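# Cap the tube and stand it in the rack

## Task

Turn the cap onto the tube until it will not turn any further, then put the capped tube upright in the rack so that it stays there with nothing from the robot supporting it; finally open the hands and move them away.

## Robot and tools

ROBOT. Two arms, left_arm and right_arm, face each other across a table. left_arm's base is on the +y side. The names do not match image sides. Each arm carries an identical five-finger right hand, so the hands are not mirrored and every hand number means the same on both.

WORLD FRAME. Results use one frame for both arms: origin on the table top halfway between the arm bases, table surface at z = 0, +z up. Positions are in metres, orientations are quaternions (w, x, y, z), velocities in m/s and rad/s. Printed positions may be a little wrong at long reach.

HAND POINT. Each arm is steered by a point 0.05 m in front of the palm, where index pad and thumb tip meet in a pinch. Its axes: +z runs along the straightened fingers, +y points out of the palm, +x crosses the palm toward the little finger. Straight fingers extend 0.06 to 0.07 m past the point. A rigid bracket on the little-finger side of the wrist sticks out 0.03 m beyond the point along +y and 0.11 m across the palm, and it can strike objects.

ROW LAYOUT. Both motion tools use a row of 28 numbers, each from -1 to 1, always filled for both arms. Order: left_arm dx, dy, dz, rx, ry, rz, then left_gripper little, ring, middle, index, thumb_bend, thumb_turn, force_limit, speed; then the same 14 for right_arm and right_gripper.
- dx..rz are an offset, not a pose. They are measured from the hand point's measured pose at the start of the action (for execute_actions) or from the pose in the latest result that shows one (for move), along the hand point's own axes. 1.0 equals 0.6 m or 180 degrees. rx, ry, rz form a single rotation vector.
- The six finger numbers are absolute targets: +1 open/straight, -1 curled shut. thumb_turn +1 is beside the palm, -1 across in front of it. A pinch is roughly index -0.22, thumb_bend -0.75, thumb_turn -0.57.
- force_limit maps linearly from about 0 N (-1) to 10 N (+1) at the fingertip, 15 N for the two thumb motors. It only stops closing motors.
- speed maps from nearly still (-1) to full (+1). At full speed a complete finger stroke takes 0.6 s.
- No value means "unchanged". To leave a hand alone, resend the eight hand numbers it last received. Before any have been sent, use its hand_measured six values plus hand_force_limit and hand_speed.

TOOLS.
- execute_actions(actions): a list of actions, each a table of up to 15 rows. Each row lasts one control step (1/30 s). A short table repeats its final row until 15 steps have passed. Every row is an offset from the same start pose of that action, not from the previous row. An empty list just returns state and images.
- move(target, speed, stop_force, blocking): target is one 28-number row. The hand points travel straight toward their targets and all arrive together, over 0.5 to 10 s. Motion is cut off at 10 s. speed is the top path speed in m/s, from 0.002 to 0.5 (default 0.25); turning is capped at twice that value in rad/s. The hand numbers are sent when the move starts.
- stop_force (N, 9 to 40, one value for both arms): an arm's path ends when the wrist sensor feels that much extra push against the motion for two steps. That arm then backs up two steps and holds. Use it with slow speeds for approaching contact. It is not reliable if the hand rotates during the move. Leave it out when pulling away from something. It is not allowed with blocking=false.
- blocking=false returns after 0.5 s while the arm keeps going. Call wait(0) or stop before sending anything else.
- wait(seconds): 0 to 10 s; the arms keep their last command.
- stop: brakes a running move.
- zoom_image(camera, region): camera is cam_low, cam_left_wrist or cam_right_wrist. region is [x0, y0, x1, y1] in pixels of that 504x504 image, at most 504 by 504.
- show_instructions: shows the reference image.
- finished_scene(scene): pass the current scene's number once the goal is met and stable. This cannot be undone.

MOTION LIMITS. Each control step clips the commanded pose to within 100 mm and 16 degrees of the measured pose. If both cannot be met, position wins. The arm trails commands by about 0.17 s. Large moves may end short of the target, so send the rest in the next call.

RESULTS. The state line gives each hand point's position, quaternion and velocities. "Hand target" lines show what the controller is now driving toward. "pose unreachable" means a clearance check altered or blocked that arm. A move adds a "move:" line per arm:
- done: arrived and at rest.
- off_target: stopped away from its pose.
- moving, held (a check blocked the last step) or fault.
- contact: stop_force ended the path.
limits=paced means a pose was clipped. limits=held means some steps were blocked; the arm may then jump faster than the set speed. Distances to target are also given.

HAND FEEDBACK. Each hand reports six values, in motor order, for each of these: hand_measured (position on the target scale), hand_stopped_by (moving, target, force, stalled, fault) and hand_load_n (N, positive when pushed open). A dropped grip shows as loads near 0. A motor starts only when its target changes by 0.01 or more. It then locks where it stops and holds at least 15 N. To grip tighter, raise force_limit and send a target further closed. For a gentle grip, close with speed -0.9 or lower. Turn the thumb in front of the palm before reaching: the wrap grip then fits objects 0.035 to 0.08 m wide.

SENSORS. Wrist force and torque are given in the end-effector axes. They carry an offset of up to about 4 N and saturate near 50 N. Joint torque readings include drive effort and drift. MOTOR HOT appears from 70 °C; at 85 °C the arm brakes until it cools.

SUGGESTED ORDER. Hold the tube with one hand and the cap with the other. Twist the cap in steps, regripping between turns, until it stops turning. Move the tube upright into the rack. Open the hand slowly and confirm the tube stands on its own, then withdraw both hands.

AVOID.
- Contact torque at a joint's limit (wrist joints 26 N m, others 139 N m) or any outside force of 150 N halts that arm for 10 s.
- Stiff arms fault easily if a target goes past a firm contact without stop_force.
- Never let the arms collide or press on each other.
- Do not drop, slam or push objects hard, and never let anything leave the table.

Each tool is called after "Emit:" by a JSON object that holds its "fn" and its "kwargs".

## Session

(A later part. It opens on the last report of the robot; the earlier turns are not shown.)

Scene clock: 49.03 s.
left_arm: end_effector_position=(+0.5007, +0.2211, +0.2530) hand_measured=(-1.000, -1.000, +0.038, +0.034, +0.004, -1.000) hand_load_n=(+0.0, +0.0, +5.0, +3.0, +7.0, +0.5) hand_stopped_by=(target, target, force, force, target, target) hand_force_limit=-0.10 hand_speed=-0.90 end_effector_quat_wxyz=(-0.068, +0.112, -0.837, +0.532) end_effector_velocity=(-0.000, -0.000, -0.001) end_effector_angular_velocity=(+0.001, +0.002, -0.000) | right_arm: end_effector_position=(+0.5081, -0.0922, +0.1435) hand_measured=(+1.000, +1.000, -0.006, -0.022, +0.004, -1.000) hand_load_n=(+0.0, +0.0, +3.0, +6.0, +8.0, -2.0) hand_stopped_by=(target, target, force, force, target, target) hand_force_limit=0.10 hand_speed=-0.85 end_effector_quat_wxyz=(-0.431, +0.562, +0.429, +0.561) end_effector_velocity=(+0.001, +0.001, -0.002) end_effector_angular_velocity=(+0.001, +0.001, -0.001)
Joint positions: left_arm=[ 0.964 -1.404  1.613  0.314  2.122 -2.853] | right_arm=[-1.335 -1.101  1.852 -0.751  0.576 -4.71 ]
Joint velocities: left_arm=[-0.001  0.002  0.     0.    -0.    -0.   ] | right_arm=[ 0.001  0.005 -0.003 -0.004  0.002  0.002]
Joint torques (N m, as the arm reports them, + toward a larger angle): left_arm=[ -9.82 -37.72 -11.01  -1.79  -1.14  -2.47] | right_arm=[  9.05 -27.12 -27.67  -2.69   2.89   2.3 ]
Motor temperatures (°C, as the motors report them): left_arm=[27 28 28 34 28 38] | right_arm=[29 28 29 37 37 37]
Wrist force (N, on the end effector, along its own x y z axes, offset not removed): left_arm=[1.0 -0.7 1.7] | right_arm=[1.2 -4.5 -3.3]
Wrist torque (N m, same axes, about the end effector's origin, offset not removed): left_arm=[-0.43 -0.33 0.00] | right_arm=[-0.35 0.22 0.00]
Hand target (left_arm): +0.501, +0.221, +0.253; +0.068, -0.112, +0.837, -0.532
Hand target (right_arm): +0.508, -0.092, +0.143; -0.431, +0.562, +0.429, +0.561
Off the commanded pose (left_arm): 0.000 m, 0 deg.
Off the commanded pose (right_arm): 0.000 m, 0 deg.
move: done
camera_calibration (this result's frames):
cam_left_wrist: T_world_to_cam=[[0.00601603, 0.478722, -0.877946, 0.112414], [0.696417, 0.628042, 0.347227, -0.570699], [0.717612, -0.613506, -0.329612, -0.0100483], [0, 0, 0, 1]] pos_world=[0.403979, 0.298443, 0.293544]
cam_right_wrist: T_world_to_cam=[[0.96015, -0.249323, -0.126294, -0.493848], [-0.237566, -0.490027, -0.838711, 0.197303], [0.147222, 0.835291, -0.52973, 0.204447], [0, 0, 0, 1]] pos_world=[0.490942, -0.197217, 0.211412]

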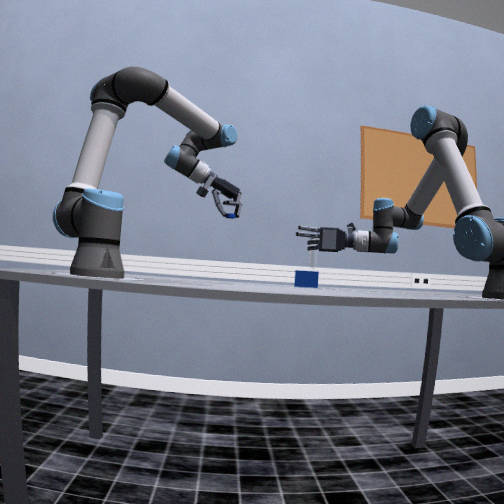

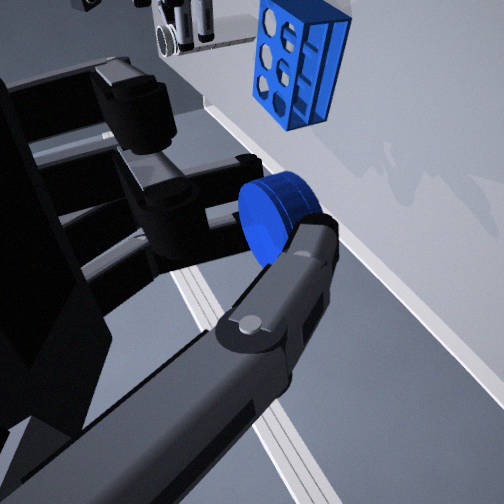

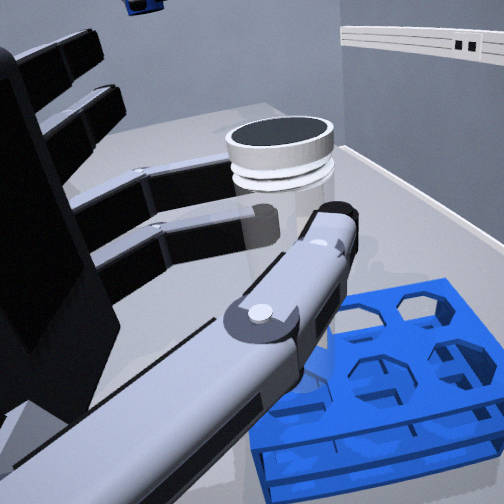

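Emit:
{"fn": "move", "kwargs": {"target": [0,0,0,0,0,0,-1,-1,-0.1,-0.1,0,-1,-0.1,-0.9,-0.03,-0.006,0,0,0,0,1,1,-0.3,-0.3,0,-1,0.1,-0.85], "speed": 0.03, "stop_force": 10}}

Emit:
{"fn": "move", "kwargs": {"target": [0,0,0,0,0,0,-1,-1,-0.1,-0.1,0,-1,-0.1,-0.9,-0.078,0,0,0,0,0,1,1,-0.3,-0.3,0,-1,0.1,-0.85], "speed": 0.02, "stop_force": 10}}

Scene clock: 50.27 s.
left_arm: end_effector_position=(+0.5007, +0.2211, +0.2530) hand_measured=(-1.000, -1.000, +0.038, +0.034, +0.004, -1.000) hand_load_n=(+0.0, +0.0, +5.0, +3.0, +7.0, +0.5) hand_stopped_by=(target, target, force, force, target, target) hand_force_limit=-0.10 hand_speed=-0.90 end_effector_quat_wxyz=(-0.068, +0.112, -0.837, +0.532) end_effector_velocity=(+0.000, +0.000, -0.000) end_effector_angular_velocity=(+0.000, -0.000, +0.001) | right_arm: end_effector_position=(+0.5046, -0.0913, +0.1257) hand_measured=(+1.000, +1.000, -0.006, -0.022, +0.004, -1.000) hand_load_n=(+0.0, +0.0, +3.0, +6.0, +8.0, -2.0) hand_stopped_by=(target, target, force, force, target, target) hand_force_limit=0.10 hand_speed=-0.85 end_effector_quat_wxyz=(-0.430, +0.562, +0.429, +0.561) end_effector_velocity=(+0.000, -0.000, -0.001) end_effector_angular_velocity=(+0.001, -0.000, -0.001)
Joint positions: left_arm=[ 0.964 -1.404  1.613  0.314  2.122 -2.853] | right_arm=[-1.331 -1.075  1.871 -0.796  0.58  -4.71 ]
Joint velocities: left_arm=[ 0.001  0.     0.    -0.     0.     0.001] | right_arm=[ 0.     0.002  0.002 -0.006  0.001  0.002]
Joint torques (N m, as the arm reports them, + toward a larger angle): left_arm=[-10.75 -38.02 -11.86  -1.66  -1.15  -2.33] | right_arm=[  9.95 -26.14  -4.26  -2.7    2.71   2.23]
Motor temperatures (°C, as the motors report them): left_arm=[27 28 28 34 28 38] | right_arm=[29 28 29 37 37 37]
Wrist force (N, on the end effector, along its own x y z axes, offset not removed): left_arm=[0.7 -2.2 1.3] | right_arm=[-0.1 3.4 0.3]
Wrist torque (N m, same axes, about the end effector's origin, offset not removed): left_arm=[-0.65 -0.25 -0.07] | right_arm=[0.57 0.00 -0.05]
Hand target (left_arm): +0.501, +0.221, +0.253; +0.068, -0.112, +0.837, -0.532
Hand target (right_arm): +0.505, -0.091, +0.126; -0.431, +0.562, +0.429, +0.561
Off the commanded pose (left_arm): 0.000 m, 0 deg.
Off the commanded pose (right_arm): 0.000 m, 0 deg.
move: done
camera_calibration (this result's frames):
cam_left_wrist: T_world_to_cam=[[0.00601603, 0.478722, -0.877946, 0.112414], [0.696417, 0.628042, 0.347227, -0.5707], [0.717612, -0.613506, -0.329612, -0.0100483], [0, 0, 0, 1]] pos_world=[0.403979, 0.298443, 0.293544]
cam_right_wrist: T_world_to_cam=[[0.960168, -0.249328, -0.126145, -0.492519], [-0.23745, -0.490094, -0.838705, 0.181938], [0.147289, 0.835251, -0.529775, 0.194721], [0, 0, 0, 1]] pos_world=[0.487422, -0.196273, 0.193622]

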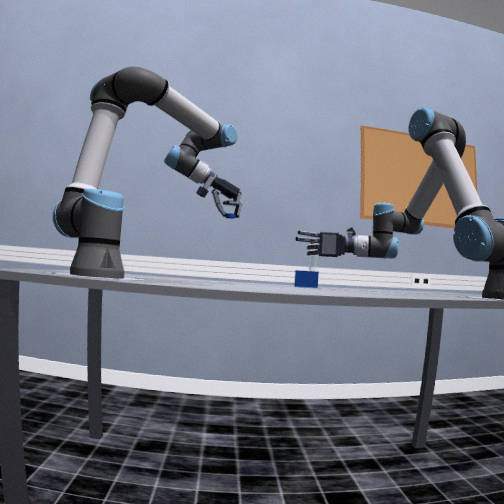

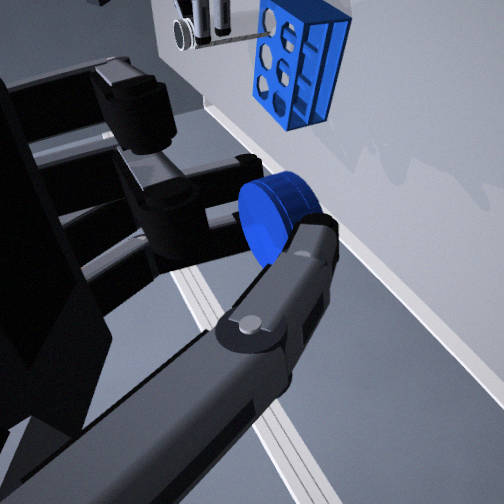

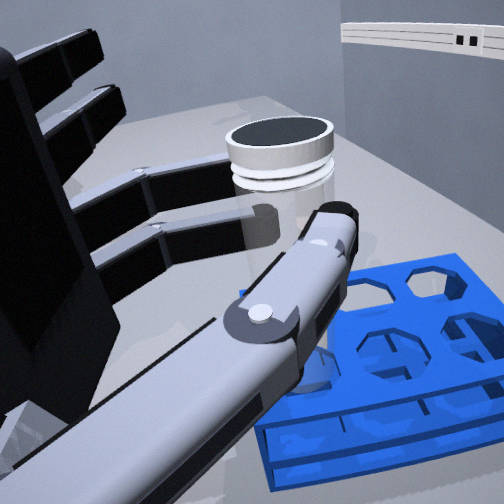

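Scene clock: 53.03 s.
left_arm: end_effector_position=(+0.5007, +0.2211, +0.2530) hand_measured=(-1.000, -1.000, +0.038, +0.034, +0.004, -1.000) hand_load_n=(+0.0, +0.0, +5.0, +3.0, +7.0, +0.5) hand_stopped_by=(target, target, force, force, target, target) hand_force_limit=-0.10 hand_speed=-0.90 end_effector_quat_wxyz=(-0.068, +0.112, -0.837, +0.532) end_effector_velocity=(-0.000, -0.000, +0.000) end_effector_angular_velocity=(-0.000, -0.001, -0.001) | right_arm: end_effector_position=(+0.5044, -0.0913, +0.0795) hand_measured=(+1.000, +1.000, -0.006, -0.022, +0.004, -1.000) hand_load_n=(+0.0, +0.0, +2.5, +6.0, +7.5, -3.0) hand_stopped_by=(target, target, force, force, target, target) hand_force_limit=0.10 hand_speed=-0.85 end_effector_quat_wxyz=(-0.430, +0.562, +0.429, +0.561) end_effector_velocity=(-0.000, +0.000, +0.001) end_effector_angular_velocity=(-0.000, +0.003, -0.001)
Joint positions: left_arm=[ 0.964 -1.404  1.613  0.314  2.122 -2.853] | right_arm=[-1.331 -0.99   1.892 -0.902  0.58  -4.711]
Joint velocities: left_arm=[-0.001 -0.001  0.    -0.     0.     0.   ] | right_arm=[ 0.001 -0.003 -0.     0.005  0.002  0.001]
Joint torques (N m, as the arm reports them, + toward a larger angle): left_arm=[-10.32 -37.72 -11.14  -1.77  -1.05  -2.35] | right_arm=[  9.18 -41.49  -8.5    2.07   2.47   0.8 ]
Motor temperatures (°C, as the motors report them): left_arm=[27 28 28 34 28 38] | right_arm=[29 28 29 37 37 37]
Wrist force (N, on the end effector, along its own x y z axes, offset not removed): left_arm=[1.2 -1.6 0.5] | right_arm=[5.4 -0.2 -3.6]
Wrist torque (N m, same axes, about the end effector's origin, offset not removed): left_arm=[-0.49 -0.35 -0.04] | right_arm=[0.03 0.31 -0.05]
Hand target (left_arm): +0.501, +0.221, +0.253; +0.068, -0.112, +0.837, -0.532
Hand target (right_arm): +0.504, -0.091, +0.080; -0.430, +0.562, +0.429, +0.561
Off the commanded pose (left_arm): 0.000 m, 0 deg.
Off the commanded pose (right_arm): 0.001 m, 0 deg.
move: contact (right_arm)
camera_calibration (this result's frames):
cam_left_wrist: T_world_to_cam=[[0.00601615, 0.478722, -0.877946, 0.112414], [0.696417, 0.628042, 0.347227, -0.570699], [0.717612, -0.613506, -0.329612, -0.0100484], [0, 0, 0, 1]] pos_world=[0.403979, 0.298443, 0.293544]
cam_right_wrist: T_world_to_cam=[[0.960165, -0.249345, -0.126134, -0.498142], [-0.237466, -0.49018, -0.83865, 0.143117], [0.147285, 0.835195, -0.529865, 0.170261], [0, 0, 0, 1]] pos_world=[0.487207, -0.196257, 0.147408]

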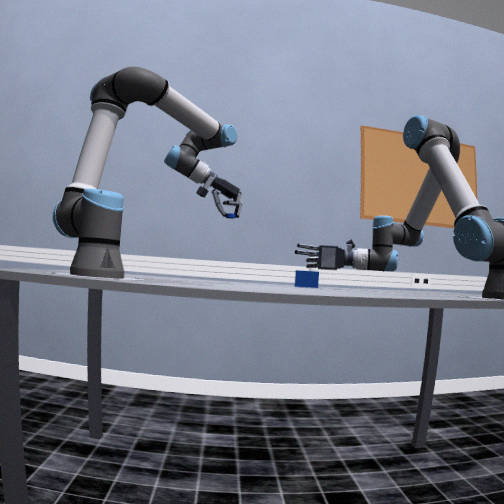

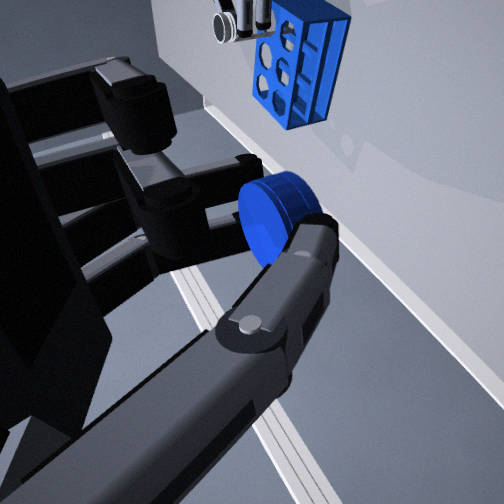

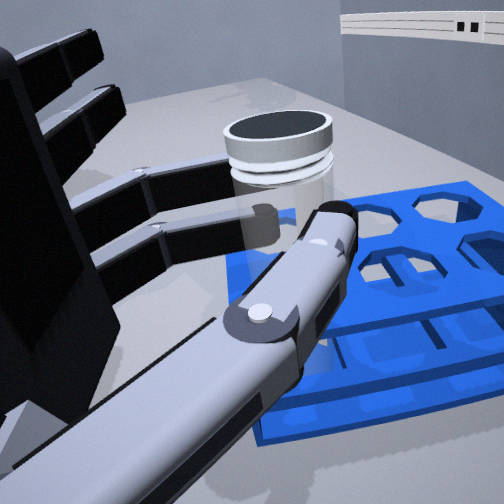

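Emit:
{"fn": "move", "kwargs": {"target": [0,0,0,0,0,0,-1,-1,-0.1,-0.1,0,-1,-0.1,-0.9,0,0,0,0,0,0,1,1,1,1,0.2,-1,0.1,0]}}

Emit:
{"fn": "move", "kwargs": {"target": [0,0,0,0,0,0,-1,-1,-0.1,-0.1,0,-1,-0.1,-0.9,-0.004,0,-0.15,0,0,-0.044,1,1,1,1,0.2,-1,0.1,0], "speed": 0.2}}

Emit:
{"fn": "move", "kwargs": {"target": [0.05,-0.07,0.25,0,0,0,-1,-1,-0.1,-0.1,0,-1,-0.1,-0.9,0,0,0,0,0,0,-1,-1,-1,1,0.2,-1,0.6,1]}}

Emit:
{"fn": "move", "kwargs": {"target": [0,0,0,0,0,0,-1,-1,-0.1,-0.1,0,-1,-0.1,-0.9,0,0,0.15,0,0,0,-1,-1,-1,1,0.2,-1,0.6,1], "speed": 0.1}}

Emit:
{"fn": "move", "kwargs": {"target": [0,0,0,0,0,0,-1,-1,-0.1,-0.1,0,-1,-0.1,-0.9,0,0,0,0,0,0,-1,-1,-1,0.1,0,-1,0.6,0]}}

Emit:
{"fn": "move", "kwargs": {"target": [0.048,-0.022,0.272,0,0,0,-1,-1,-0.1,-0.1,0,-1,-0.1,-0.9,0,0,0,0,0,0,-1,-1,-1,-0.35,0,-1,0.6,-0.85], "speed": 0.15}}

Emit:
{"fn": "zoom_image", "kwargs": {"camera": "cam_low", "region": [280,220,350,290]}}

Scene clock: 54.60 s.
left_arm: end_effector_position=(+0.5007, +0.2211, +0.2530) hand_measured=(-1.000, -1.000, +0.038, +0.034, +0.004, -1.000) hand_load_n=(+0.0, +0.0, +5.0, +3.0, +7.0, +0.5) hand_stopped_by=(target, target, force, force, target, target) hand_force_limit=-0.10 hand_speed=-0.90 end_effector_quat_wxyz=(-0.068, +0.112, -0.837, +0.532) end_effector_velocity=(-0.000, -0.000, -0.000) end_effector_angular_velocity=(-0.000, +0.001, +0.000) | right_arm: end_effector_position=(+0.5044, -0.0913, +0.0795) hand_measured=(+1.000, +1.000, +1.000, +1.000, +0.200, -1.000) hand_load_n=(+0.0, +0.0, +0.0, +0.0, +0.0, +0.0) hand_stopped_by=(target, target, target, target, target, target) hand_force_limit=0.10 hand_speed=0.00 end_effector_quat_wxyz=(-0.430, +0.562, +0.429, +0.561) end_effector_velocity=(-0.000, -0.000, -0.000) end_effector_angular_velocity=(+0.000, +0.001, +0.001)
Joint positions: left_arm=[ 0.964 -1.404  1.613  0.314  2.122 -2.853] | right_arm=[-1.331 -0.99   1.892 -0.902  0.58  -4.711]
Joint velocities: left_arm=[-0.     0.    -0.     0.    -0.    -0.001] | right_arm=[-0.     0.001  0.    -0.001 -0.001  0.001]
Joint torques (N m, as the arm reports them, + toward a larger angle): left_arm=[-10.71 -37.33 -11.48  -1.68  -1.15  -2.28] | right_arm=[  9.15 -28.31  -2.01  -2.62   0.97   1.55]
Motor temperatures (°C, as the motors report them): left_arm=[27 28 28 34 28 38] | right_arm=[29 28 29 37 37 37]
Wrist force (N, on the end effector, along its own x y z axes, offset not removed): left_arm=[0.7 -1.1 1.0] | right_arm=[2.5 -0.4 0.4]
Wrist torque (N m, same axes, about the end effector's origin, offset not removed): left_arm=[-0.41 -0.30 0.00] | right_arm=[-0.03 -0.03 0.13]
Hand target (left_arm): +0.501, +0.221, +0.253; +0.068, -0.112, +0.837, -0.532
Hand target (right_arm): +0.504, -0.091, +0.080; -0.430, +0.562, +0.429, +0.561
Off the commanded pose (left_arm): 0.000 m, 0 deg.
Off the commanded pose (right_arm): 0.000 m, 0 deg.
move: done
camera_calibration (this result's frames):
cam_left_wrist: T_world_to_cam=[[0.00601607, 0.478722, -0.877946, 0.112414], [0.696417, 0.628042, 0.347227, -0.5707], [0.717612, -0.613506, -0.329612, -0.0100484], [0, 0, 0, 1]] pos_world=[0.403979, 0.298443, 0.293544]
cam_right_wrist: T_world_to_cam=[[0.960168, -0.249345, -0.126115, -0.498148], [-0.237448, -0.490174, -0.838658, 0.143123], [0.147297, 0.835198, -0.529856, 0.170259], [0, 0, 0, 1]] pos_world=[0.487212, -0.196256, 0.14742]

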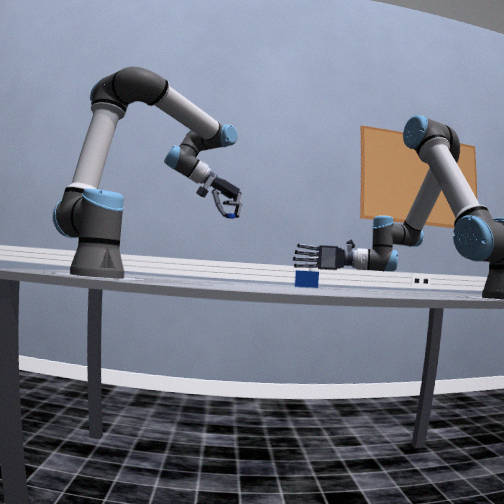

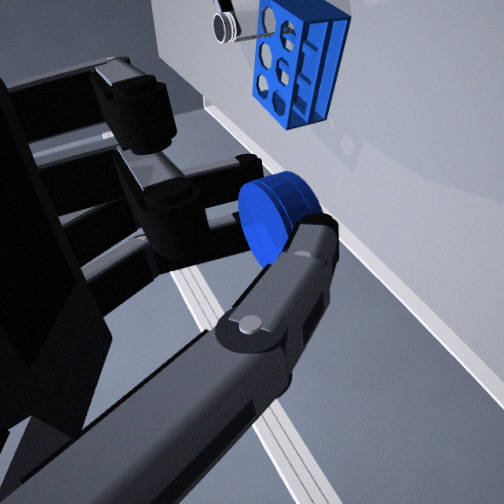

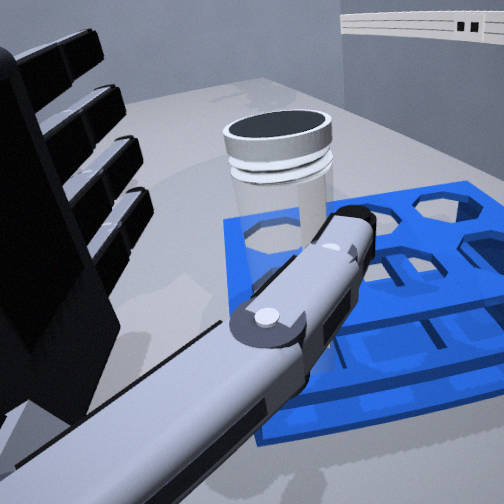

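Scene clock: 55.67 s.
left_arm: end_effector_position=(+0.5007, +0.2211, +0.2530) hand_measured=(-1.000, -1.000, +0.038, +0.034, +0.004, -1.000) hand_load_n=(+0.0, +0.0, +5.0, +3.0, +7.0, +0.5) hand_stopped_by=(target, target, force, force, target, target) hand_force_limit=-0.10 hand_speed=-0.90 end_effector_quat_wxyz=(-0.068, +0.112, -0.837, +0.532) end_effector_velocity=(+0.000, -0.000, -0.001) end_effector_angular_velocity=(+0.001, +0.001, +0.000) | right_arm: end_effector_position=(+0.4810, -0.1780, +0.0771) hand_measured=(+1.000, +1.000, +1.000, +1.000, +0.200, -1.000) hand_load_n=(+0.0, +0.0, +0.0, +0.0, +0.0, +0.0) hand_stopped_by=(target, target, target, target, target, target) hand_force_limit=0.10 hand_speed=0.00 end_effector_quat_wxyz=(-0.391, +0.531, +0.467, +0.589) end_effector_velocity=(-0.000, -0.002, +0.000) end_effector_angular_velocity=(+0.000, -0.004, -0.000)
Joint positions: left_arm=[ 0.964 -1.404  1.613  0.314  2.122 -2.853] | right_arm=[-1.506 -1.069  2.096 -1.027  0.405 -4.85 ]
Joint velocities: left_arm=[-0.     0.001  0.    -0.    -0.    -0.   ] | right_arm=[-0.005 -0.002  0.005 -0.006 -0.005 -0.001]
Joint torques (N m, as the arm reports them, + toward a larger angle): left_arm=[ -9.78 -38.18 -11.27  -1.58  -1.06  -2.6 ] | right_arm=[ -9.65 -39.01   1.65  -2.45  -2.43   1.69]
Motor temperatures (°C, as the motors report them): left_arm=[27 28 28 34 28 38] | right_arm=[29 28 29 37 37 37]
Wrist force (N, on the end effector, along its own x y z axes, offset not removed): left_arm=[1.0 -0.4 1.3] | right_arm=[-0.1 6.1 -6.3]
Wrist torque (N m, same axes, about the end effector's origin, offset not removed): left_arm=[-0.41 -0.37 0.04] | right_arm=[1.30 0.39 0.32]
Hand target (left_arm): +0.501, +0.221, +0.253; +0.068, -0.112, +0.837, -0.532
Hand target (right_arm): +0.481, -0.178, +0.077; -0.391, +0.531, +0.467, +0.589
Off the commanded pose (left_arm): 0.000 m, 0 deg.
Off the commanded pose (right_arm): 0.000 m, 0 deg.
move: done
camera_calibration (this result's frames):
cam_left_wrist: T_world_to_cam=[[0.00601616, 0.478722, -0.877946, 0.112414], [0.696417, 0.628042, 0.347227, -0.5707], [0.717612, -0.613506, -0.329611, -0.0100484], [0, 0, 0, 1]] pos_world=[0.403979, 0.298443, 0.293544]
cam_right_wrist: T_world_to_cam=[[0.967785, -0.251496, 0.0118858, -0.51228], [-0.124983, -0.520859, -0.844444, 0.0339447], [0.218565, 0.815755, -0.535512, 0.207569], [0, 0, 0, 1]] pos_world=[0.454652, -0.280482, 0.145909]

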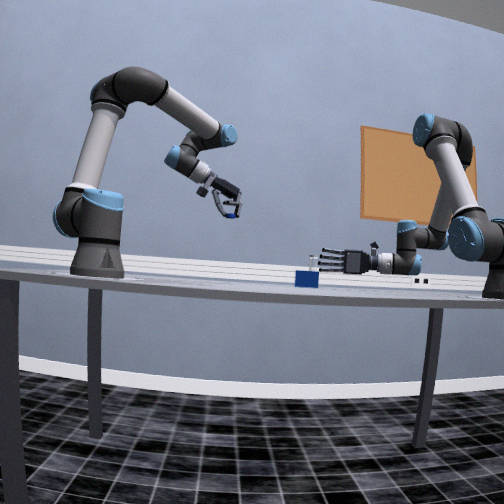

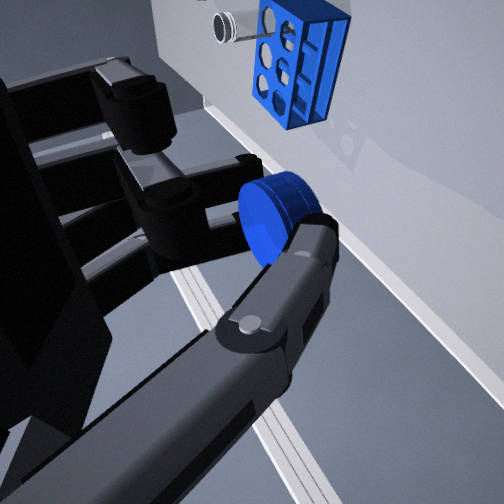

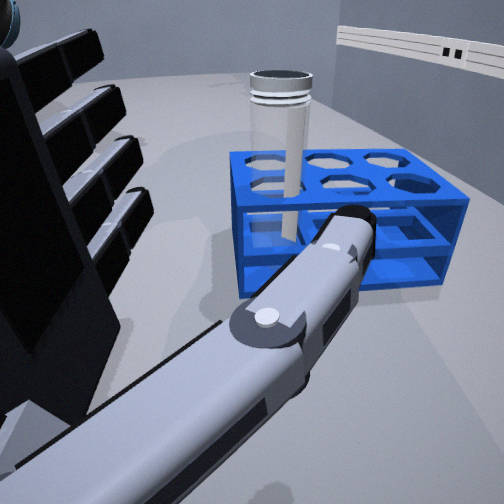

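Scene clock: 56.97 s.
left_arm: end_effector_position=(+0.5114, +0.0651, +0.2270) hand_measured=(-1.000, -1.000, +0.038, +0.034, +0.004, -1.000) hand_load_n=(+0.0, +0.0, +5.0, +3.0, +7.0, +0.5) hand_stopped_by=(target, target, force, force, target, target) hand_force_limit=-0.10 hand_speed=-0.90 end_effector_quat_wxyz=(-0.068, +0.112, -0.837, +0.532) end_effector_velocity=(+0.000, -0.002, -0.002) end_effector_angular_velocity=(+0.002, +0.002, -0.000) | right_arm: end_effector_position=(+0.4810, -0.1780, +0.0772) hand_measured=(-1.000, -1.000, -1.000, +1.000, +0.200, -1.000) hand_load_n=(+0.0, +0.0, +1.0, +0.0, +0.5, +0.0) hand_stopped_by=(target, target, target, target, target, target) hand_force_limit=0.60 hand_speed=1.00 end_effector_quat_wxyz=(-0.391, +0.531, +0.467, +0.589) end_effector_velocity=(+0.000, -0.000, -0.000) end_effector_angular_velocity=(-0.000, +0.001, -0.001)
Joint positions: left_arm=[ 0.741 -1.193  1.401  0.263  1.926 -2.972] | right_arm=[-1.506 -1.069  2.096 -1.027  0.405 -4.85 ]
Joint velocities: left_arm=[-0.002  0.006 -0.006  0.002 -0.001 -0.001] | right_arm=[ 0.    -0.    -0.     0.001  0.001  0.   ]
Joint torques (N m, as the arm reports them, + toward a larger angle): left_arm=[-11.49 -24.61 -32.13   1.93  -1.61  -2.46] | right_arm=[  9.92 -23.18 -23.99   1.33   2.72  -2.45]
Motor temperatures (°C, as the motors report them): left_arm=[27 28 28 34 28 38] | right_arm=[29 28 29 37 37 37]
Wrist force (N, on the end effector, along its own x y z axes, offset not removed): left_arm=[1.1 -1.0 1.8] | right_arm=[4.4 -2.4 -1.4]
Wrist torque (N m, same axes, about the end effector's origin, offset not removed): left_arm=[-0.46 -0.38 -0.08] | right_arm=[-0.27 -0.54 0.26]
Hand target (left_arm): +0.511, +0.065, +0.227; +0.068, -0.112, +0.837, -0.532
Hand target (right_arm): +0.481, -0.178, +0.077; -0.391, +0.531, +0.467, +0.589
Off the commanded pose (left_arm): 0.000 m, 0 deg.
Off the commanded pose (right_arm): 0.000 m, 0 deg.
move: done
camera_calibration (this result's frames):
cam_left_wrist: T_world_to_cam=[[0.00537206, 0.478161, -0.878256, 0.164635], [0.696693, 0.628245, 0.346306, -0.47105], [0.717349, -0.613735, -0.329757, -0.121797], [0, 0, 0, 1]] pos_world=[0.414664, 0.142461, 0.267556]
cam_right_wrist: T_world_to_cam=[[0.967785, -0.251496, 0.011916, -0.512285], [-0.124956, -0.520855, -0.84445, 0.0339489], [0.218583, 0.815757, -0.535501, 0.207569], [0, 0, 0, 1]] pos_world=[0.454653, -0.280481, 0.145926]

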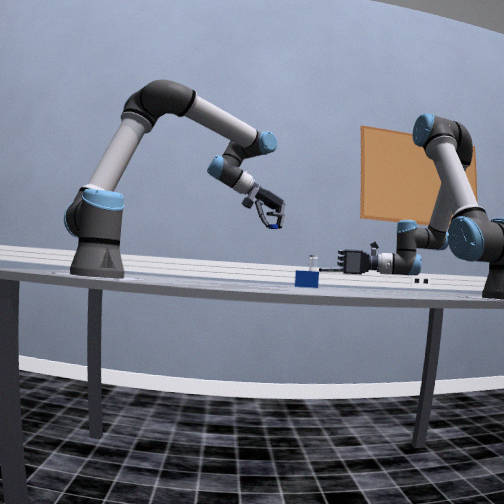

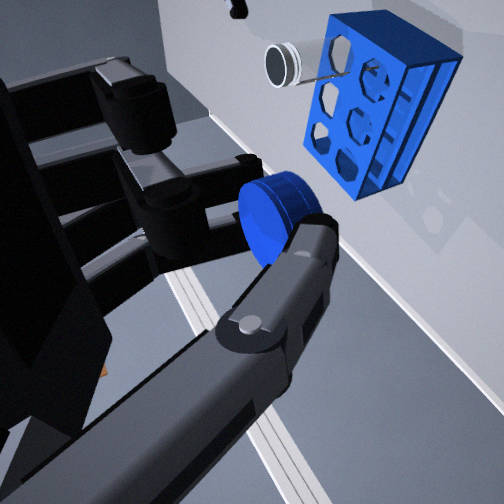

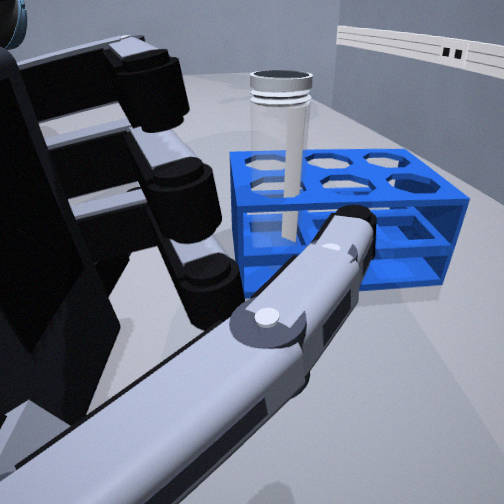

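Scene clock: 58.37 s.
left_arm: end_effector_position=(+0.5114, +0.0651, +0.2270) hand_measured=(-1.000, -1.000, +0.038, +0.034, +0.004, -1.000) hand_load_n=(+0.0, +0.0, +5.0, +3.0, +7.0, +0.5) hand_stopped_by=(target, target, force, force, target, target) hand_force_limit=-0.10 hand_speed=-0.90 end_effector_quat_wxyz=(-0.068, +0.112, -0.837, +0.532) end_effector_velocity=(-0.000, +0.000, +0.000) end_effector_angular_velocity=(-0.000, -0.001, -0.001) | right_arm: end_effector_position=(+0.5043, -0.0913, +0.0771) hand_measured=(-1.000, -1.000, -1.000, +1.000, +0.200, -1.000) hand_load_n=(+0.0, +0.0, +1.0, +0.0, +0.5, +0.0) hand_stopped_by=(target, target, target, target, target, target) hand_force_limit=0.60 hand_speed=1.00 end_effector_quat_wxyz=(-0.391, +0.531, +0.467, +0.589) end_effector_velocity=(+0.001, +0.003, +0.000) end_effector_angular_velocity=(-0.001, -0.003, +0.001)
Joint positions: left_arm=[ 0.741 -1.193  1.401  0.263  1.926 -2.972] | right_arm=[-1.326 -0.972  1.902 -0.93   0.585 -4.849]
Joint velocities: left_arm=[-0.    -0.001 -0.     0.     0.     0.001] | right_arm=[ 0.004  0.003 -0.007  0.004  0.003 -0.004]
Joint torques (N m, as the arm reports them, + toward a larger angle): left_arm=[  4.8  -48.67 -11.48  -2.11   1.48  -1.42] | right_arm=[  8.61 -28.01 -26.54   1.01   2.88  -2.31]
Motor temperatures (°C, as the motors report them): left_arm=[27 28 28 34 28 38] | right_arm=[29 28 29 37 37 37]
Wrist force (N, on the end effector, along its own x y z axes, offset not removed): left_arm=[1.7 -2.0 2.5] | right_arm=[2.6 -1.8 0.4]
Wrist torque (N m, same axes, about the end effector's origin, offset not removed): left_arm=[-0.69 -0.55 0.09] | right_arm=[-0.43 -0.09 0.13]
Hand target (left_arm): +0.511, +0.065, +0.227; +0.068, -0.112, +0.837, -0.532
Hand target (right_arm): +0.504, -0.091, +0.077; -0.391, +0.531, +0.467, +0.589
Off the commanded pose (left_arm): 0.000 m, 0 deg.
Off the commanded pose (right_arm): 0.000 m, 0 deg.
move: done
camera_calibration (this result's frames):
cam_left_wrist: T_world_to_cam=[[0.00537837, 0.478159, -0.878257, 0.164644], [0.696722, 0.628218, 0.346295, -0.471026], [0.717321, -0.613764, -0.329765, -0.121776], [0, 0, 0, 1]] pos_world=[0.414641, 0.142439, 0.267556]
cam_right_wrist: T_world_to_cam=[[0.967792, -0.251476, 0.0117978, -0.513071], [-0.124977, -0.52059, -0.84461, 0.0820666], [0.218541, 0.815933, -0.535251, 0.131753], [0, 0, 0, 1]] pos_world=[0.478009, -0.193803, 0.145888]

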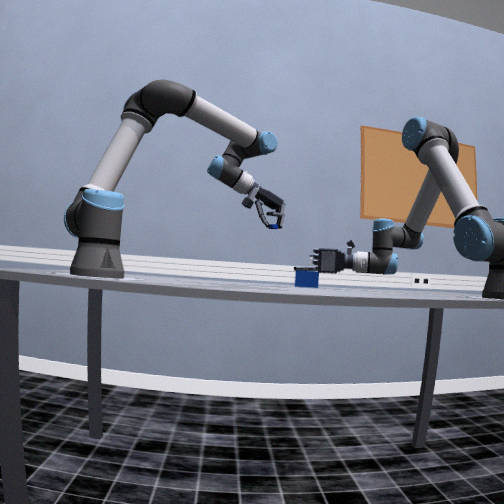

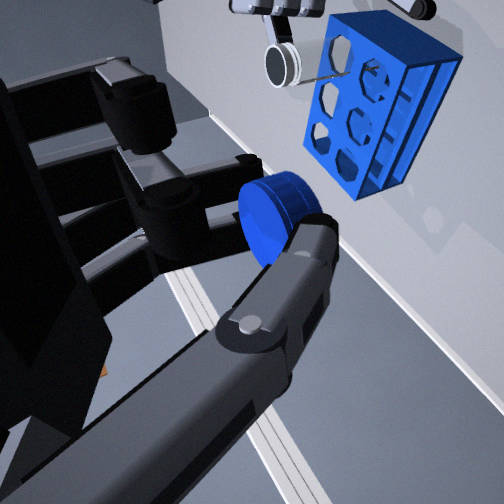

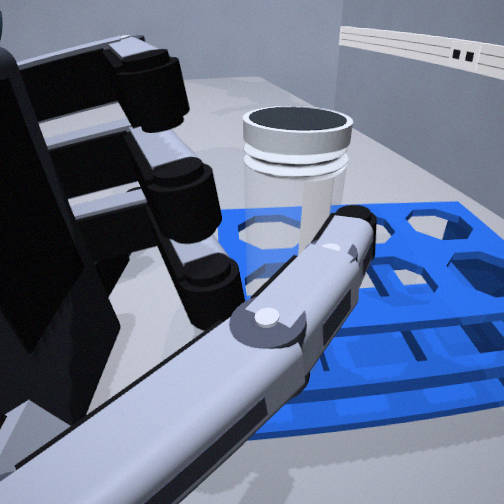

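Scene clock: 59.20 s.
left_arm: end_effector_position=(+0.5114, +0.0651, +0.2270) hand_measured=(-1.000, -1.000, +0.038, +0.034, +0.004, -1.000) hand_load_n=(+0.0, +0.0, +5.0, +3.0, +7.0, +0.5) hand_stopped_by=(target, target, force, force, target, target) hand_force_limit=-0.10 hand_speed=-0.90 end_effector_quat_wxyz=(-0.068, +0.112, -0.837, +0.532) end_effector_velocity=(+0.000, +0.000, +0.002) end_effector_angular_velocity=(-0.002, -0.001, +0.000) | right_arm: end_effector_position=(+0.5043, -0.0913, +0.0771) hand_measured=(-1.000, -1.000, -1.000, +0.100, +0.014, -1.000) hand_load_n=(+0.0, +0.0, +0.5, +0.0, +8.0, +2.5) hand_stopped_by=(target, target, target, target, stalled, target) hand_force_limit=0.60 hand_speed=0.00 end_effector_quat_wxyz=(-0.391, +0.531, +0.467, +0.589) end_effector_velocity=(-0.000, +0.000, +0.001) end_effector_angular_velocity=(+0.000, -0.001, +0.001)
Joint positions: left_arm=[ 0.741 -1.193  1.401  0.263  1.926 -2.972] | right_arm=[-1.326 -0.972  1.902 -0.93   0.585 -4.849]
Joint velocities: left_arm=[ 0.001 -0.002  0.     0.     0.     0.   ] | right_arm=[ 0.001 -0.001  0.     0.     0.    -0.   ]
Joint torques (N m, as the arm reports them, + toward a larger angle): left_arm=[  3.73 -47.97 -11.07  -2.13   1.6   -1.36] | right_arm=[-10.58 -44.4   -1.27  -2.65  -2.59   0.9 ]
Motor temperatures (°C, as the motors report them): left_arm=[27 28 28 34 28 38] | right_arm=[29 28 29 37 37 37]
Wrist force (N, on the end effector, along its own x y z axes, offset not removed): left_arm=[1.2 -0.9 1.5] | right_arm=[0.6 -2.7 -3.5]
Wrist torque (N m, same axes, about the end effector's origin, offset not removed): left_arm=[-0.46 -0.41 0.04] | right_arm=[-0.25 0.41 -0.07]
Hand target (left_arm): +0.511, +0.065, +0.227; +0.068, -0.112, +0.837, -0.532
Hand target (right_arm): +0.504, -0.091, +0.077; -0.391, +0.531, +0.467, +0.589
Off the commanded pose (left_arm): 0.000 m, 0 deg.
Off the commanded pose (right_arm): 0.000 m, 0 deg.
move: done
camera_calibration (this result's frames):
cam_left_wrist: T_world_to_cam=[[0.0053789, 0.478158, -0.878257, 0.164644], [0.696725, 0.628216, 0.346293, -0.471026], [0.717318, -0.613766, -0.329766, -0.121774], [0, 0, 0, 1]] pos_world=[0.41464, 0.142439, 0.267556]
cam_right_wrist: T_world_to_cam=[[0.967792, -0.251474, 0.0118143, -0.51307], [-0.124966, -0.520609, -0.8446, 0.0820423], [0.218546, 0.815921, -0.535267, 0.131741], [0, 0, 0, 1]] pos_world=[0.478006, -0.193802, 0.145871]

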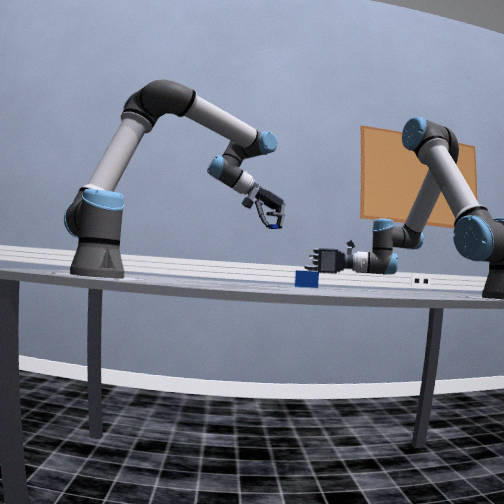

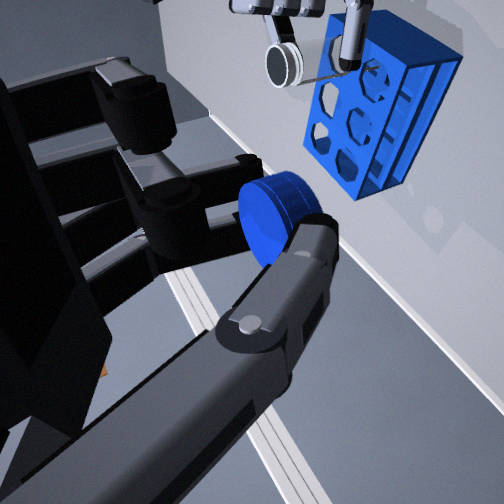

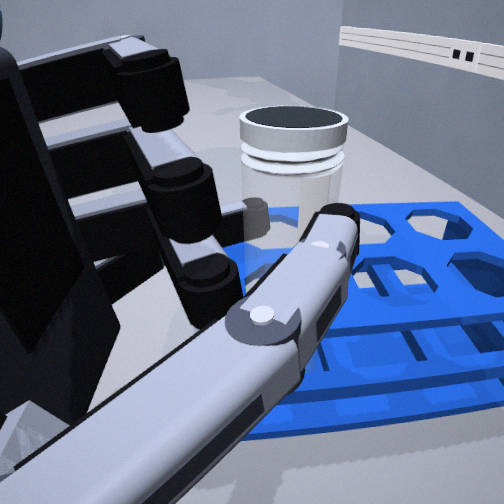

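Scene clock: 60.90 s.
left_arm: end_effector_position=(+0.5230, -0.0902, +0.1693) hand_measured=(-1.000, -1.000, +0.038, +0.034, +0.004, -1.000) hand_load_n=(+0.0, +0.0, +5.0, +3.0, +7.0, +0.5) hand_stopped_by=(target, target, force, force, target, target) hand_force_limit=-0.10 hand_speed=-0.90 end_effector_quat_wxyz=(-0.068, +0.112, -0.836, +0.532) end_effector_velocity=(+0.001, -0.002, +0.000) end_effector_angular_velocity=(+0.000, -0.000, +0.000) | right_arm: end_effector_position=(+0.5043, -0.0913, +0.0771) hand_measured=(-1.000, -1.000, -1.000, -0.038, +0.016, -1.000) hand_load_n=(+0.0, +0.0, +0.5, +8.0, +13.0, +0.5) hand_stopped_by=(target, target, target, force, stalled, target) hand_force_limit=0.60 hand_speed=-0.85 end_effector_quat_wxyz=(-0.391, +0.531, +0.467, +0.589) end_effector_velocity=(-0.000, -0.000, -0.001) end_effector_angular_velocity=(-0.000, +0.003, -0.001)
Joint positions: left_arm=[ 0.603 -0.88   1.06   0.271  1.803 -3.037] | right_arm=[-1.326 -0.972  1.902 -0.93   0.585 -4.849]
Joint velocities: left_arm=[-0.     0.004 -0.008  0.004 -0.001  0.   ] | right_arm=[ 0.     0.    -0.     0.001  0.001  0.001]
Joint torques (N m, as the arm reports them, + toward a larger angle): left_arm=[-10.92 -34.59 -31.2    0.92  -1.36  -2.66] | right_arm=[-10.11 -41.04  -1.68  -1.88  -1.97   1.43]
Motor temperatures (°C, as the motors report them): left_arm=[27 28 28 34 28 38] | right_arm=[29 28 29 37 37 37]
Wrist force (N, on the end effector, along its own x y z axes, offset not removed): left_arm=[1.3 -1.8 0.8] | right_arm=[1.0 -6.0 -4.2]
Wrist torque (N m, same axes, about the end effector's origin, offset not removed): left_arm=[-0.48 -0.39 0.03] | right_arm=[-0.53 0.40 0.13]
Hand target (left_arm): +0.523, -0.090, +0.169; +0.068, -0.112, +0.837, -0.532
Hand target (right_arm): +0.504, -0.091, +0.077; -0.391, +0.531, +0.467, +0.589
Off the commanded pose (left_arm): 0.001 m, 0 deg.
Off the commanded pose (right_arm): 0.000 m, 0 deg.
move: done
camera_calibration (this result's frames):
cam_left_wrist: T_world_to_cam=[[0.00494195, 0.477834, -0.878436, 0.188442], [0.696885, 0.628354, 0.34572, -0.361543], [0.717166, -0.613878, -0.32989, -0.244353], [0, 0, 0, 1]] pos_world=[0.426264, -0.0128703, 0.209917]
cam_right_wrist: T_world_to_cam=[[0.967793, -0.251471, 0.0118281, -0.513071], [-0.124951, -0.520605, -0.844605, 0.0820424], [0.218551, 0.815925, -0.535259, 0.131741], [0, 0, 0, 1]] pos_world=[0.478006, -0.193802, 0.145878]

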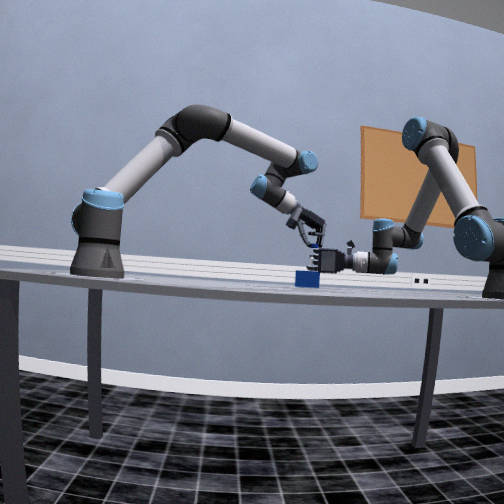

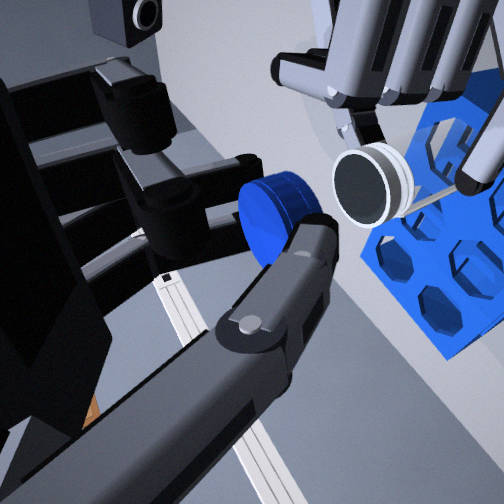

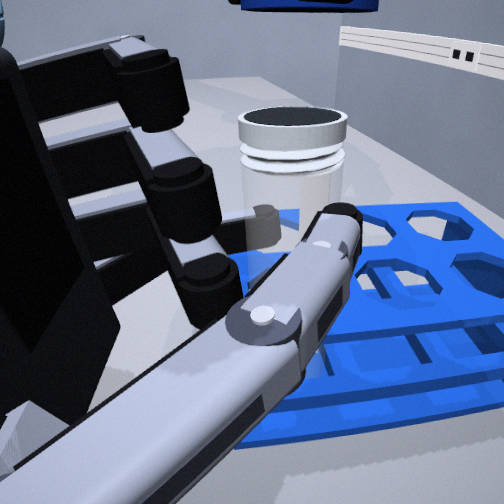

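Region (280, 220, 350, 290) of cam_low's 504x504 image, scaled by 7.200, with more detail than that image has.

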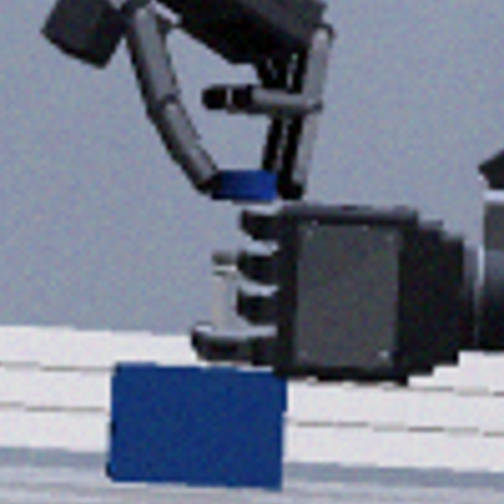

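Emit:
{"fn": "move", "kwargs": {"target": [0.0075,0.039,0.0067,0,-0.181,-0.085,-1,-1,-0.1,-0.1,0,-1,-0.1,-0.9,0,0,0,0,0,0,-1,-1,-1,-0.35,0,-1,0.6,-0.85], "speed": 0.2}}

Emit:
{"fn": "zoom_image", "kwargs": {"camera": "cam_low", "region": [290,235,340,280]}}

Scene clock: 63.30 s.
left_arm: end_effector_position=(+0.5168, -0.0855, +0.1462) hand_measured=(-1.000, -1.000, +0.038, +0.034, +0.004, -1.000) hand_load_n=(+0.0, +0.0, +5.0, +3.0, +7.0, +0.5) hand_stopped_by=(target, target, force, force, target, target) hand_force_limit=-0.10 hand_speed=-0.90 end_effector_quat_wxyz=(-0.228, +0.365, -0.762, +0.484) end_effector_velocity=(-0.001, -0.001, -0.002) end_effector_angular_velocity=(+0.005, +0.002, +0.011) | right_arm: end_effector_position=(+0.5043, -0.0913, +0.0771) hand_measured=(-1.000, -1.000, -1.000, -0.038, +0.016, -1.000) hand_load_n=(+0.0, +0.0, +0.5, +8.0, +13.0, +0.5) hand_stopped_by=(target, target, target, force, stalled, target) hand_force_limit=0.60 hand_speed=-0.85 end_effector_quat_wxyz=(-0.391, +0.531, +0.467, +0.589) end_effector_velocity=(+0.000, -0.000, +0.001) end_effector_angular_velocity=(+0.001, -0.001, -0.001)
Joint positions: left_arm=[ 0.403 -0.84   1.057  0.294  1.061 -3.415] | right_arm=[-1.326 -0.972  1.902 -0.93   0.585 -4.849]
Joint velocities: left_arm=[-0.004  0.009 -0.011  0.012 -0.012 -0.009] | right_arm=[-0.    -0.    -0.    -0.002  0.     0.001]
Joint torques (N m, as the arm reports them, + toward a larger angle): left_arm=[-10.66 -36.63 -32.3    1.88  -1.89  -2.06] | right_arm=[-10.1  -40.26  -1.69  -1.87  -1.76   1.48]
Motor temperatures (°C, as the motors report them): left_arm=[27 28 28 34 28 38] | right_arm=[29 28 29 37 37 37]
Wrist force (N, on the end effector, along its own x y z axes, offset not removed): left_arm=[1.3 -1.4 1.1] | right_arm=[2.1 2.5 0.7]
Wrist torque (N m, same axes, about the end effector's origin, offset not removed): left_arm=[-0.46 -0.40 -0.01] | right_arm=[0.28 -0.10 0.33]
Hand target (left_arm): +0.517, -0.086, +0.146; +0.228, -0.365, +0.762, -0.484
Hand target (right_arm): +0.504, -0.091, +0.077; -0.391, +0.531, +0.467, +0.589
Off the commanded pose (left_arm): 0.000 m, 0 deg.
Off the commanded pose (right_arm): 0.000 m, 0 deg.
move: done
camera_calibration (this result's frames):
cam_left_wrist: T_world_to_cam=[[-0.278494, 0.391144, -0.877181, 0.304783], [0.196574, 0.917193, 0.346576, -0.06909], [0.940106, -0.0759116, -0.332322, -0.313528], [0, 0, 0, 1]] pos_world=[0.393212, -0.0796457, 0.187103]
cam_right_wrist: T_world_to_cam=[[0.967793, -0.251471, 0.0118279, -0.513071], [-0.124951, -0.520605, -0.844605, 0.0820424], [0.218551, 0.815925, -0.535259, 0.131741], [0, 0, 0, 1]] pos_world=[0.478006, -0.193802, 0.145878]

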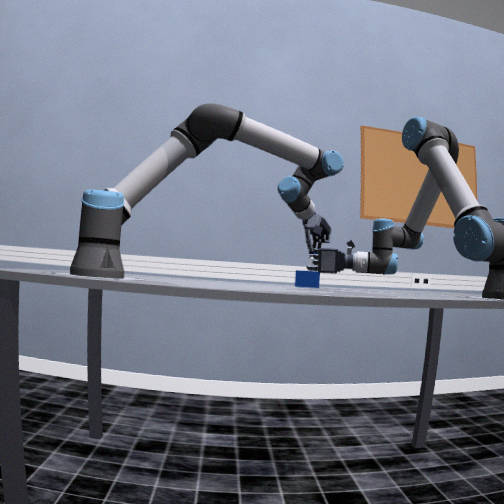

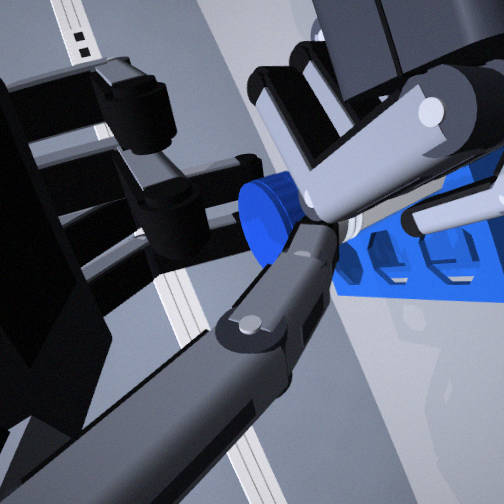

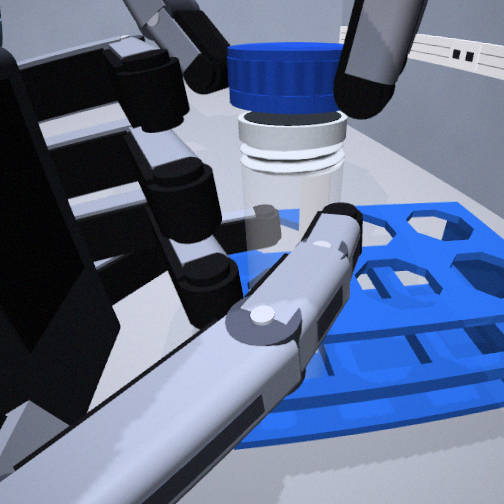

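Region (290, 235, 340, 280) of cam_low's 504x504 image, scaled by 10.080, with more detail than that image has; it fills the top 454 rows of this view, and the rest is white.

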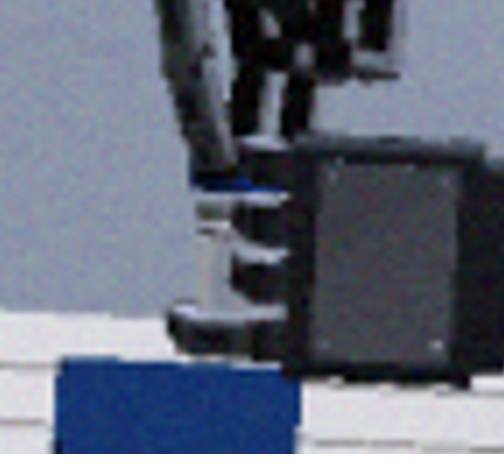

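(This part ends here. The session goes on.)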